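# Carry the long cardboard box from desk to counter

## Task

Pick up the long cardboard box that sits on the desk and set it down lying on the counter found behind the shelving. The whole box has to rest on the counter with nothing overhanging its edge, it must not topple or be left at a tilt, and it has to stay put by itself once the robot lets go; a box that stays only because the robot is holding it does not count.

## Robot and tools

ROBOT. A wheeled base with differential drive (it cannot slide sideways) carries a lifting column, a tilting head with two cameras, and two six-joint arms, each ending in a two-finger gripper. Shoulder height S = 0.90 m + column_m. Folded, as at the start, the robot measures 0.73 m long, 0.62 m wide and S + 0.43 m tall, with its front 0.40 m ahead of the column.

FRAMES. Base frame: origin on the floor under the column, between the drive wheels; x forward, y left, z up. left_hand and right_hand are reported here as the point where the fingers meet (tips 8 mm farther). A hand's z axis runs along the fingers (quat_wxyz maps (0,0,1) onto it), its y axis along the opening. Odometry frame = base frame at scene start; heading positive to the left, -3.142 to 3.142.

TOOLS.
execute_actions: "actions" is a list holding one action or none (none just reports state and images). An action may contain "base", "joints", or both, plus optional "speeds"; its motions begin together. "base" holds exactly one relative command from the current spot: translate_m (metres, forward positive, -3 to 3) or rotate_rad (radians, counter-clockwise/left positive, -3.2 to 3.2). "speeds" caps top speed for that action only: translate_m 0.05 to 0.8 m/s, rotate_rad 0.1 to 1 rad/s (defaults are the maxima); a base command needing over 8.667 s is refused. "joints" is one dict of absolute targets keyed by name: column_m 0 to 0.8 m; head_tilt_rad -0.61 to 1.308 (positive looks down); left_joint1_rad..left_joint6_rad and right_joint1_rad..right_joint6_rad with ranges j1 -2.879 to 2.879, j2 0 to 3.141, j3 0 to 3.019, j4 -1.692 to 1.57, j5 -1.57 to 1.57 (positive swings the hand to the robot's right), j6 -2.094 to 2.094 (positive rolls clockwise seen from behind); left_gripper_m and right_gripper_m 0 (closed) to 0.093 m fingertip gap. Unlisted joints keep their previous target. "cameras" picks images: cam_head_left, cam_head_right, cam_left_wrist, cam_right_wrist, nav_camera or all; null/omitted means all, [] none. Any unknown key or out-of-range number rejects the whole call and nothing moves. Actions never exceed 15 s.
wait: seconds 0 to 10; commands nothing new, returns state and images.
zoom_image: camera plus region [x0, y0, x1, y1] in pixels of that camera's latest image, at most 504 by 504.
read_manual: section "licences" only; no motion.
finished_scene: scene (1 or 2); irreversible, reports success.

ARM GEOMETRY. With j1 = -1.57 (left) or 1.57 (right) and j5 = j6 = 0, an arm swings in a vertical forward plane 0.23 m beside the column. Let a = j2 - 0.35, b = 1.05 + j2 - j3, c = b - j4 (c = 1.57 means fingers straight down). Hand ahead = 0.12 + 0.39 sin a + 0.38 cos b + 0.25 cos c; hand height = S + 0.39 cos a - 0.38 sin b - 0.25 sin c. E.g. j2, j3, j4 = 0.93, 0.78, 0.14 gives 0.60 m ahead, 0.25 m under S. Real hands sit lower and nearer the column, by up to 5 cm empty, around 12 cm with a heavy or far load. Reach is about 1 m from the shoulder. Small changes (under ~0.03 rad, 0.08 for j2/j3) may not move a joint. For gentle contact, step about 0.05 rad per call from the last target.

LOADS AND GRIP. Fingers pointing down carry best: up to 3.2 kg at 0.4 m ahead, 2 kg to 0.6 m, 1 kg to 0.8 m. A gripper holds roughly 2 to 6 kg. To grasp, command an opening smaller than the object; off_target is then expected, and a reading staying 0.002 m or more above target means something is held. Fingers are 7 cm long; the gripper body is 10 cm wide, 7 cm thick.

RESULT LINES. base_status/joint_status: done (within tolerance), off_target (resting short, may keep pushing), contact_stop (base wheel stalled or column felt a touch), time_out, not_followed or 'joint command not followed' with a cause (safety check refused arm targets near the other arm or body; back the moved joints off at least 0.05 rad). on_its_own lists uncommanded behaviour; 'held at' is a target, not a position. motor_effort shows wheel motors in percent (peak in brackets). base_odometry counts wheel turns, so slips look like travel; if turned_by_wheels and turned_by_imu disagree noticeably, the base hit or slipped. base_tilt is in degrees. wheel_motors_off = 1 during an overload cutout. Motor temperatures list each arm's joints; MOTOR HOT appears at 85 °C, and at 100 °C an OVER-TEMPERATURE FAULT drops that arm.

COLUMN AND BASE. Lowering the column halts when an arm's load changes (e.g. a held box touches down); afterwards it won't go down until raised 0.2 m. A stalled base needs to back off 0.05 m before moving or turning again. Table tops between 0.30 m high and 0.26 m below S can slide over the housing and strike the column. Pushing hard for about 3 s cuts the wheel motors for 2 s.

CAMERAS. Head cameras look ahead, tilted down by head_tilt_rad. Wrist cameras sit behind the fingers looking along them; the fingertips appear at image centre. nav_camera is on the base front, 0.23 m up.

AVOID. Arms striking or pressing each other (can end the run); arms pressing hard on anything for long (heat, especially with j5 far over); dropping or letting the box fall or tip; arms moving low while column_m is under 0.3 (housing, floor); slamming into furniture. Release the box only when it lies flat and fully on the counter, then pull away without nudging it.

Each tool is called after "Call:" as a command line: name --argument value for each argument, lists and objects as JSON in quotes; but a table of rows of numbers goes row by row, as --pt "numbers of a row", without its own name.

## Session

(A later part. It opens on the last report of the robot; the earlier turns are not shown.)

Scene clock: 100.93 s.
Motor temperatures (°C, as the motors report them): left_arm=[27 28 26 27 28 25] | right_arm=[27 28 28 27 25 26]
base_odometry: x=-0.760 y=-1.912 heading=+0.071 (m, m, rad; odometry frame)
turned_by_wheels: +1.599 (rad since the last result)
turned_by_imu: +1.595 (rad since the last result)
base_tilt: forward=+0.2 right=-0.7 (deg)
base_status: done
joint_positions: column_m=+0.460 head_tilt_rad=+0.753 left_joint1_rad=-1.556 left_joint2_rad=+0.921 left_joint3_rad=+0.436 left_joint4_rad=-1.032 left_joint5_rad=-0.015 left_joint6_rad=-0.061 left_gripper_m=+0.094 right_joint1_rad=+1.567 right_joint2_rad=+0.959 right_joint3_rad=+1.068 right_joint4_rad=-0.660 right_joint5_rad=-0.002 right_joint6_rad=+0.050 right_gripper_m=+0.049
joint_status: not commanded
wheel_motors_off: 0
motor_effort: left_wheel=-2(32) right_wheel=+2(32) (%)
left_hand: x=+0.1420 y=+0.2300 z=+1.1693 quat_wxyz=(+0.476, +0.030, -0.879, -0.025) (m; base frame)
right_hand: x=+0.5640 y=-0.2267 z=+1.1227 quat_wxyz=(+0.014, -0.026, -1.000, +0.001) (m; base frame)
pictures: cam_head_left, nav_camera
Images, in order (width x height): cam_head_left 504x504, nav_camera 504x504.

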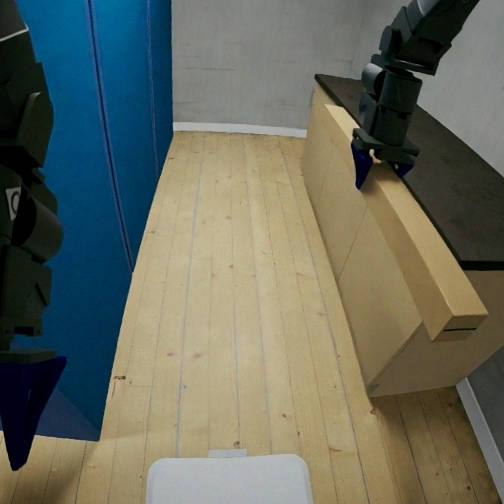

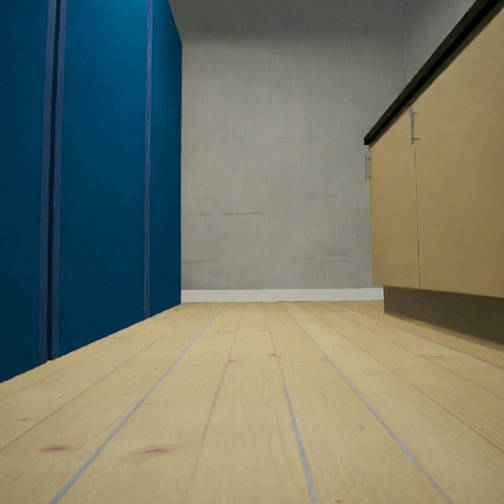

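Call:
execute_actions --actions '[{"base":{"rotate_rad":-0.07},"joints":{"right_joint2_rad":1.2,"right_joint3_rad":1.55,"right_joint4_rad":-0.87}}]' --cameras '[]'

Call:
execute_actions --actions '[{"base":{"translate_m":0.85},"joints":{"column_m":0.4},"speeds":{"translate_m":0.5}}]' --cameras '["cam_head_left"]'

Call:
execute_actions --actions '[{"base":{"rotate_rad":-0.73},"joints":{"right_joint6_rad":-0.35},"speeds":{"rotate_rad":0.4}}]' --cameras '[]'

Call:
execute_actions --actions '[{"base":{"translate_m":0.07},"joints":{"right_joint6_rad":-0.77,"column_m":0.32}}]' --cameras '["cam_head_left","cam_head_right","cam_right_wrist"]'

Scene clock: 109.50 s.
Motor temperatures (°C, as the motors report them): left_arm=[27 28 26 27 28 25] | right_arm=[27 28 28 27 25 26]
base_odometry: x=-0.760 y=-1.912 heading=+0.002 (m, m, rad; odometry frame)
turned_by_wheels: -0.069 (rad since the last result)
turned_by_imu: -0.068 (rad since the last result)
base_tilt: forward=+0.2 right=-0.7 (deg)
base_status: done
joint_positions: column_m=+0.460 head_tilt_rad=+0.753 left_joint1_rad=-1.556 left_joint2_rad=+0.921 left_joint3_rad=+0.436 left_joint4_rad=-1.032 left_joint5_rad=-0.015 left_joint6_rad=-0.061 left_gripper_m=+0.094 right_joint1_rad=+1.567 right_joint2_rad=+1.198 right_joint3_rad=+1.526 right_joint4_rad=-0.858 right_joint5_rad=-0.001 right_joint6_rad=+0.050 right_gripper_m=+0.049
joint_status: all done
wheel_motors_off: 0
motor_effort: left_wheel=+4(20) right_wheel=-6(15) (%)
left_hand: x=+0.1420 y=+0.2300 z=+1.1693 quat_wxyz=(+0.476, +0.030, -0.879, -0.025) (m; base frame)
right_hand: x=+0.6992 y=-0.2270 z=+1.1180 quat_wxyz=(+0.003, -0.026, -1.000, +0.001) (m; base frame)
pictures: none
No camera images: the call's "cameras" was empty. Leave "cameras" out to get every camera's image.

Scene clock: 112.90 s.
Motor temperatures (°C, as the motors report them): left_arm=[27 28 26 27 28 25] | right_arm=[27 28 28 27 25 26]
base_odometry: x=+0.090 y=-1.910 heading=+0.002 (m, m, rad; odometry frame)
turned_by_wheels: +0.001 (rad since the last result)
turned_by_imu: +0.003 (rad since the last result)
base_tilt: forward=+0.2 right=-0.6 (deg)
base_status: done
joint_positions: column_m=+0.400 head_tilt_rad=+0.753 left_joint1_rad=-1.556 left_joint2_rad=+0.920 left_joint3_rad=+0.436 left_joint4_rad=-1.032 left_joint5_rad=-0.015 left_joint6_rad=-0.061 left_gripper_m=+0.094 right_joint1_rad=+1.567 right_joint2_rad=+1.198 right_joint3_rad=+1.526 right_joint4_rad=-0.860 right_joint5_rad=-0.001 right_joint6_rad=+0.050 right_gripper_m=+0.049
joint_status: all done
wheel_motors_off: 0
motor_effort: left_wheel=+1(43) right_wheel=-2(36) (%)
left_hand: x=+0.1421 y=+0.2300 z=+1.1096 quat_wxyz=(+0.476, +0.030, -0.879, -0.025) (m; base frame)
right_hand: x=+0.6986 y=-0.2270 z=+1.0580 quat_wxyz=(+0.004, -0.026, -1.000, +0.001) (m; base frame)
pictures: cam_head_left
Images, in order (width x height): cam_head_left 504x504.

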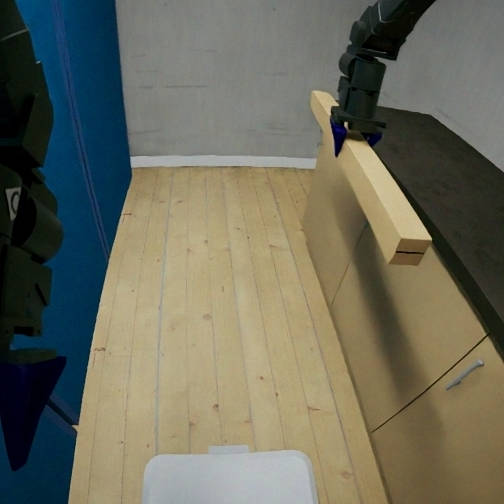

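Scene clock: 115.60 s.
Motor temperatures (°C, as the motors report them): left_arm=[27 28 26 27 28 25] | right_arm=[27 29 28 27 25 26]
base_odometry: x=+0.090 y=-1.910 heading=-0.727 (m, m, rad; odometry frame)
turned_by_wheels: -0.729 (rad since the last result)
turned_by_imu: -0.725 (rad since the last result)
base_tilt: forward=+0.2 right=-0.7 (deg)
base_status: done
joint_positions: column_m=+0.400 head_tilt_rad=+0.753 left_joint1_rad=-1.556 left_joint2_rad=+0.920 left_joint3_rad=+0.436 left_joint4_rad=-1.032 left_joint5_rad=-0.015 left_joint6_rad=-0.061 left_gripper_m=+0.094 right_joint1_rad=+1.567 right_joint2_rad=+1.198 right_joint3_rad=+1.526 right_joint4_rad=-0.860 right_joint5_rad=-0.001 right_joint6_rad=-0.337 right_gripper_m=+0.049
joint_status: all done
wheel_motors_off: 0
motor_effort: left_wheel=+2(33) right_wheel=-4(45) (%)
left_hand: x=+0.1421 y=+0.2300 z=+1.1096 quat_wxyz=(+0.476, +0.030, -0.879, -0.025) (m; base frame)
right_hand: x=+0.6986 y=-0.2270 z=+1.0580 quat_wxyz=(+0.004, +0.167, -0.986, +0.000) (m; base frame)
pictures: none
No camera images: the call's "cameras" was empty. Leave "cameras" out to get every camera's image.

Scene clock: 117.23 s.
Motor temperatures (°C, as the motors report them): left_arm=[27 28 26 27 28 25] | right_arm=[27 29 29 27 25 26]
base_odometry: x=+0.143 y=-1.957 heading=-0.727 (m, m, rad; odometry frame)
turned_by_wheels: +0.000 (rad since the last result)
turned_by_imu: +0.000 (rad since the last result)
base_tilt: forward=+0.2 right=-0.7 (deg)
base_status: done
joint_positions: column_m=+0.320 head_tilt_rad=+0.753 left_joint1_rad=-1.556 left_joint2_rad=+0.920 left_joint3_rad=+0.438 left_joint4_rad=-1.032 left_joint5_rad=-0.015 left_joint6_rad=-0.061 left_gripper_m=+0.094 right_joint1_rad=+1.567 right_joint2_rad=+1.198 right_joint3_rad=+1.526 right_joint4_rad=-0.860 right_joint5_rad=-0.001 right_joint6_rad=-0.756 right_gripper_m=+0.049
joint_status: all done
wheel_motors_off: 0
motor_effort: left_wheel=+1(38) right_wheel=+4(36) (%)
left_hand: x=+0.1428 y=+0.2300 z=+1.0293 quat_wxyz=(+0.475, +0.030, -0.879, -0.025) (m; base frame)
right_hand: x=+0.6990 y=-0.2270 z=+0.9782 quat_wxyz=(+0.004, +0.368, -0.930, -0.001) (m; base frame)
pictures: cam_head_left, cam_head_right, cam_right_wrist
Images, in order (width x height): cam_head_left 504x504, cam_head_right 504x504, cam_right_wrist 616x616.

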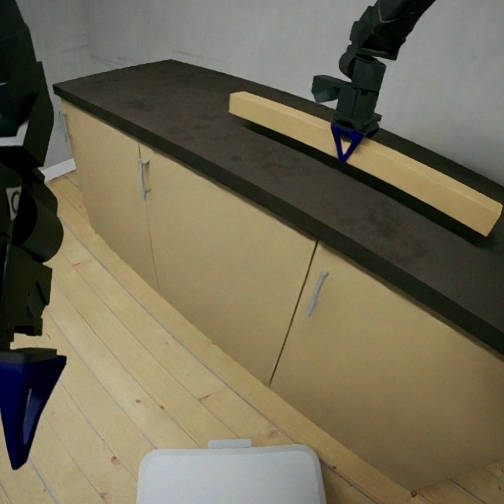

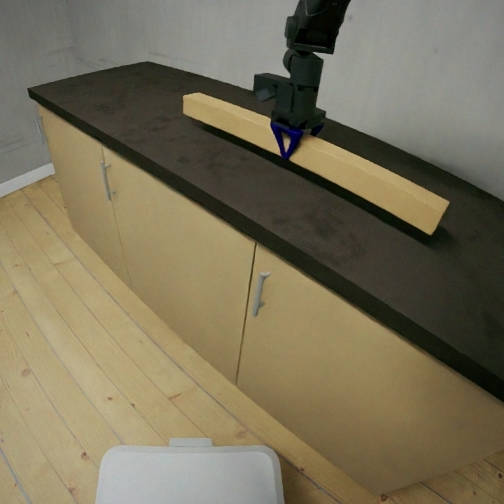

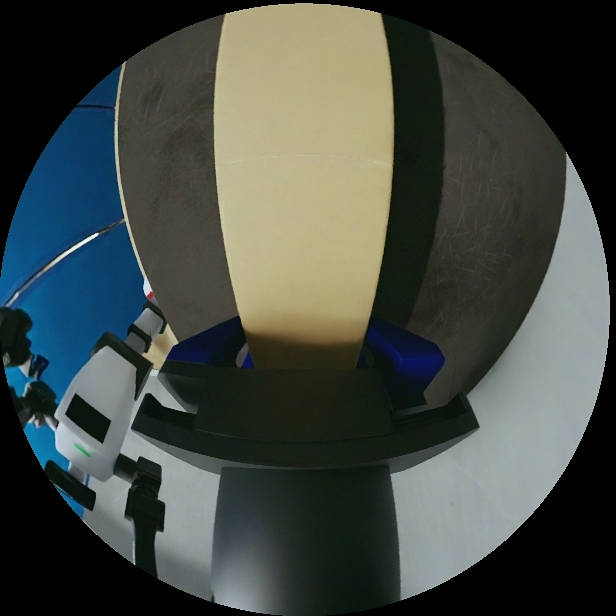

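Call:
execute_actions --actions '[{"joints":{"column_m":0.275}}]' --cameras '["cam_head_left","cam_right_wrist"]'

Scene clock: 120.53 s.
Motor temperatures (°C, as the motors report them): left_arm=[27 28 26 27 28 25] | right_arm=[27 29 29 27 25 26]
base_odometry: x=+0.143 y=-1.957 heading=-0.727 (m, m, rad; odometry frame)
turned_by_wheels: +0.000 (rad since the last result)
turned_by_imu: +0.001 (rad since the last result)
base_tilt: forward=+0.2 right=-0.7 (deg)
base_status: not commanded
joint_positions: column_m=+0.275 head_tilt_rad=+0.753 left_joint1_rad=-1.556 left_joint2_rad=+0.920 left_joint3_rad=+0.438 left_joint4_rad=-1.032 left_joint5_rad=-0.015 left_joint6_rad=-0.061 left_gripper_m=+0.094 right_joint1_rad=+1.567 right_joint2_rad=+1.198 right_joint3_rad=+1.526 right_joint4_rad=-0.860 right_joint5_rad=-0.001 right_joint6_rad=-0.756 right_gripper_m=+0.049
joint_status: all done
wheel_motors_off: 0
motor_effort: left_wheel=+1(1) right_wheel=+1(4) (%)
left_hand: x=+0.1428 y=+0.2300 z=+0.9843 quat_wxyz=(+0.475, +0.030, -0.879, -0.025) (m; base frame)
right_hand: x=+0.6990 y=-0.2270 z=+0.9332 quat_wxyz=(+0.004, +0.368, -0.930, -0.001) (m; base frame)
pictures: cam_head_left, cam_right_wrist
Images, in order (width x height): cam_head_left 504x504, cam_right_wrist 616x616.

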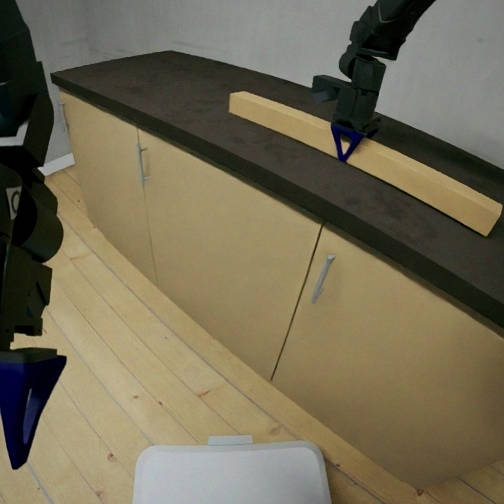

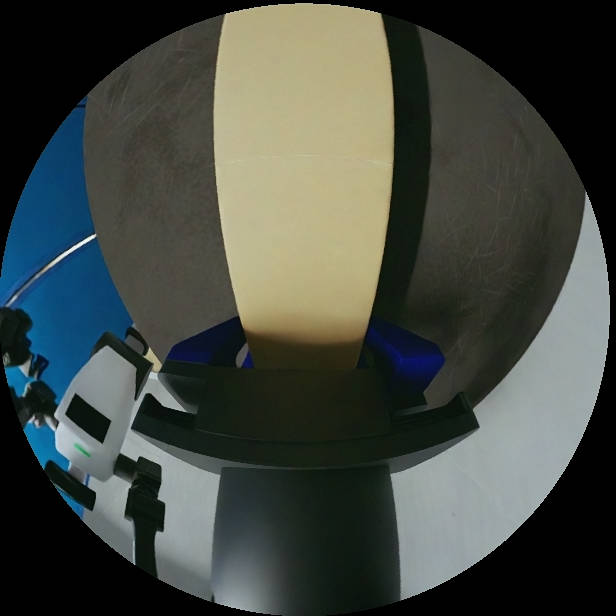

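Call:
execute_actions --actions '[{"joints":{"column_m":0.258}}]' --cameras '[]'

Call:
execute_actions --actions '[{"joints":{"right_gripper_m":0.093}}]' --cameras '[]'

Call:
execute_actions --actions '[{"joints":{"column_m":0.34}}]' --cameras '["cam_head_right"]'

Scene clock: 126.80 s.
Motor temperatures (°C, as the motors report them): left_arm=[27 28 26 27 28 25] | right_arm=[27 29 29 27 25 26]
base_odometry: x=+0.143 y=-1.957 heading=-0.727 (m, m, rad; odometry frame)
turned_by_wheels: +0.000 (rad since the last result)
turned_by_imu: +0.001 (rad since the last result)
base_tilt: forward=+0.2 right=-0.7 (deg)
base_status: not commanded
joint_positions: column_m=+0.258 head_tilt_rad=+0.753 left_joint1_rad=-1.556 left_joint2_rad=+0.920 left_joint3_rad=+0.438 left_joint4_rad=-1.032 left_joint5_rad=-0.015 left_joint6_rad=-0.061 left_gripper_m=+0.094 right_joint1_rad=+1.567 right_joint2_rad=+1.177 right_joint3_rad=+1.526 right_joint4_rad=-0.867 right_joint5_rad=-0.001 right_joint6_rad=-0.757 right_gripper_m=+0.049
joint_status: all done
wheel_motors_off: 0
motor_effort: left_wheel=+2(2) right_wheel=+2(4) (%)
left_hand: x=+0.1428 y=+0.2300 z=+0.9673 quat_wxyz=(+0.475, +0.030, -0.879, -0.025) (m; base frame)
right_hand: x=+0.7021 y=-0.2271 z=+0.9283 quat_wxyz=(-0.002, +0.369, -0.930, +0.002) (m; base frame)
pictures: none
No camera images: the call's "cameras" was empty. Leave "cameras" out to get every camera's image.

Scene clock: 127.47 s.
Motor temperatures (°C, as the motors report them): left_arm=[27 28 26 27 28 25] | right_arm=[27 29 29 27 25 26]
base_odometry: x=+0.143 y=-1.957 heading=-0.727 (m, m, rad; odometry frame)
turned_by_wheels: +0.000 (rad since the last result)
turned_by_imu: +0.000 (rad since the last result)
base_tilt: forward=+0.2 right=-0.7 (deg)
base_status: not commanded
joint_positions: column_m=+0.258 head_tilt_rad=+0.753 left_joint1_rad=-1.556 left_joint2_rad=+0.920 left_joint3_rad=+0.438 left_joint4_rad=-1.032 left_joint5_rad=-0.015 left_joint6_rad=-0.061 left_gripper_m=+0.094 right_joint1_rad=+1.567 right_joint2_rad=+1.177 right_joint3_rad=+1.528 right_joint4_rad=-0.867 right_joint5_rad=-0.001 right_joint6_rad=-0.757 right_gripper_m=+0.093
joint_status: all done
wheel_motors_off: 0
motor_effort: left_wheel=+0(2) right_wheel=+4(2) (%)
left_hand: x=+0.1428 y=+0.2300 z=+0.9673 quat_wxyz=(+0.475, +0.030, -0.879, -0.025) (m; base frame)
right_hand: x=+0.7027 y=-0.2271 z=+0.9286 quat_wxyz=(-0.003, +0.369, -0.930, +0.002) (m; base frame)
pictures: none
No camera images: the call's "cameras" was empty. Leave "cameras" out to get every camera's image.

Scene clock: 129.13 s.
Motor temperatures (°C, as the motors report them): left_arm=[27 28 26 27 28 25] | right_arm=[27 29 29 27 25 26]
base_odometry: x=+0.143 y=-1.957 heading=-0.727 (m, m, rad; odometry frame)
turned_by_wheels: +0.000 (rad since the last result)
turned_by_imu: +0.000 (rad since the last result)
base_tilt: forward=+0.2 right=-0.7 (deg)
base_status: not commanded
joint_positions: column_m=+0.340 head_tilt_rad=+0.753 left_joint1_rad=-1.556 left_joint2_rad=+0.920 left_joint3_rad=+0.438 left_joint4_rad=-1.032 left_joint5_rad=-0.015 left_joint6_rad=-0.061 left_gripper_m=+0.094 right_joint1_rad=+1.567 right_joint2_rad=+1.192 right_joint3_rad=+1.528 right_joint4_rad=-0.867 right_joint5_rad=-0.001 right_joint6_rad=-0.757 right_gripper_m=+0.093
joint_status: all done
wheel_motors_off: 0
motor_effort: left_wheel=+2(2) right_wheel=+0(3) (%)
left_hand: x=+0.1428 y=+0.2300 z=+1.0491 quat_wxyz=(+0.475, +0.030, -0.879, -0.025) (m; base frame)
right_hand: x=+0.6993 y=-0.2272 z=+1.0021 quat_wxyz=(+0.004, +0.369, -0.930, +0.000) (m; base frame)
pictures: cam_head_right
Images, in order (width x height): cam_head_right 504x504.

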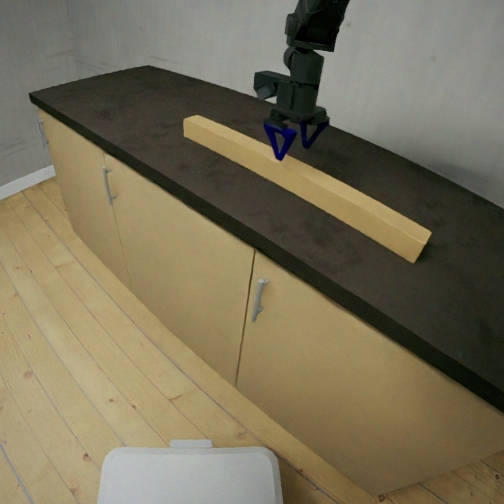

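Call:
finished_scene --scene 2

The scene is finished: the task was done.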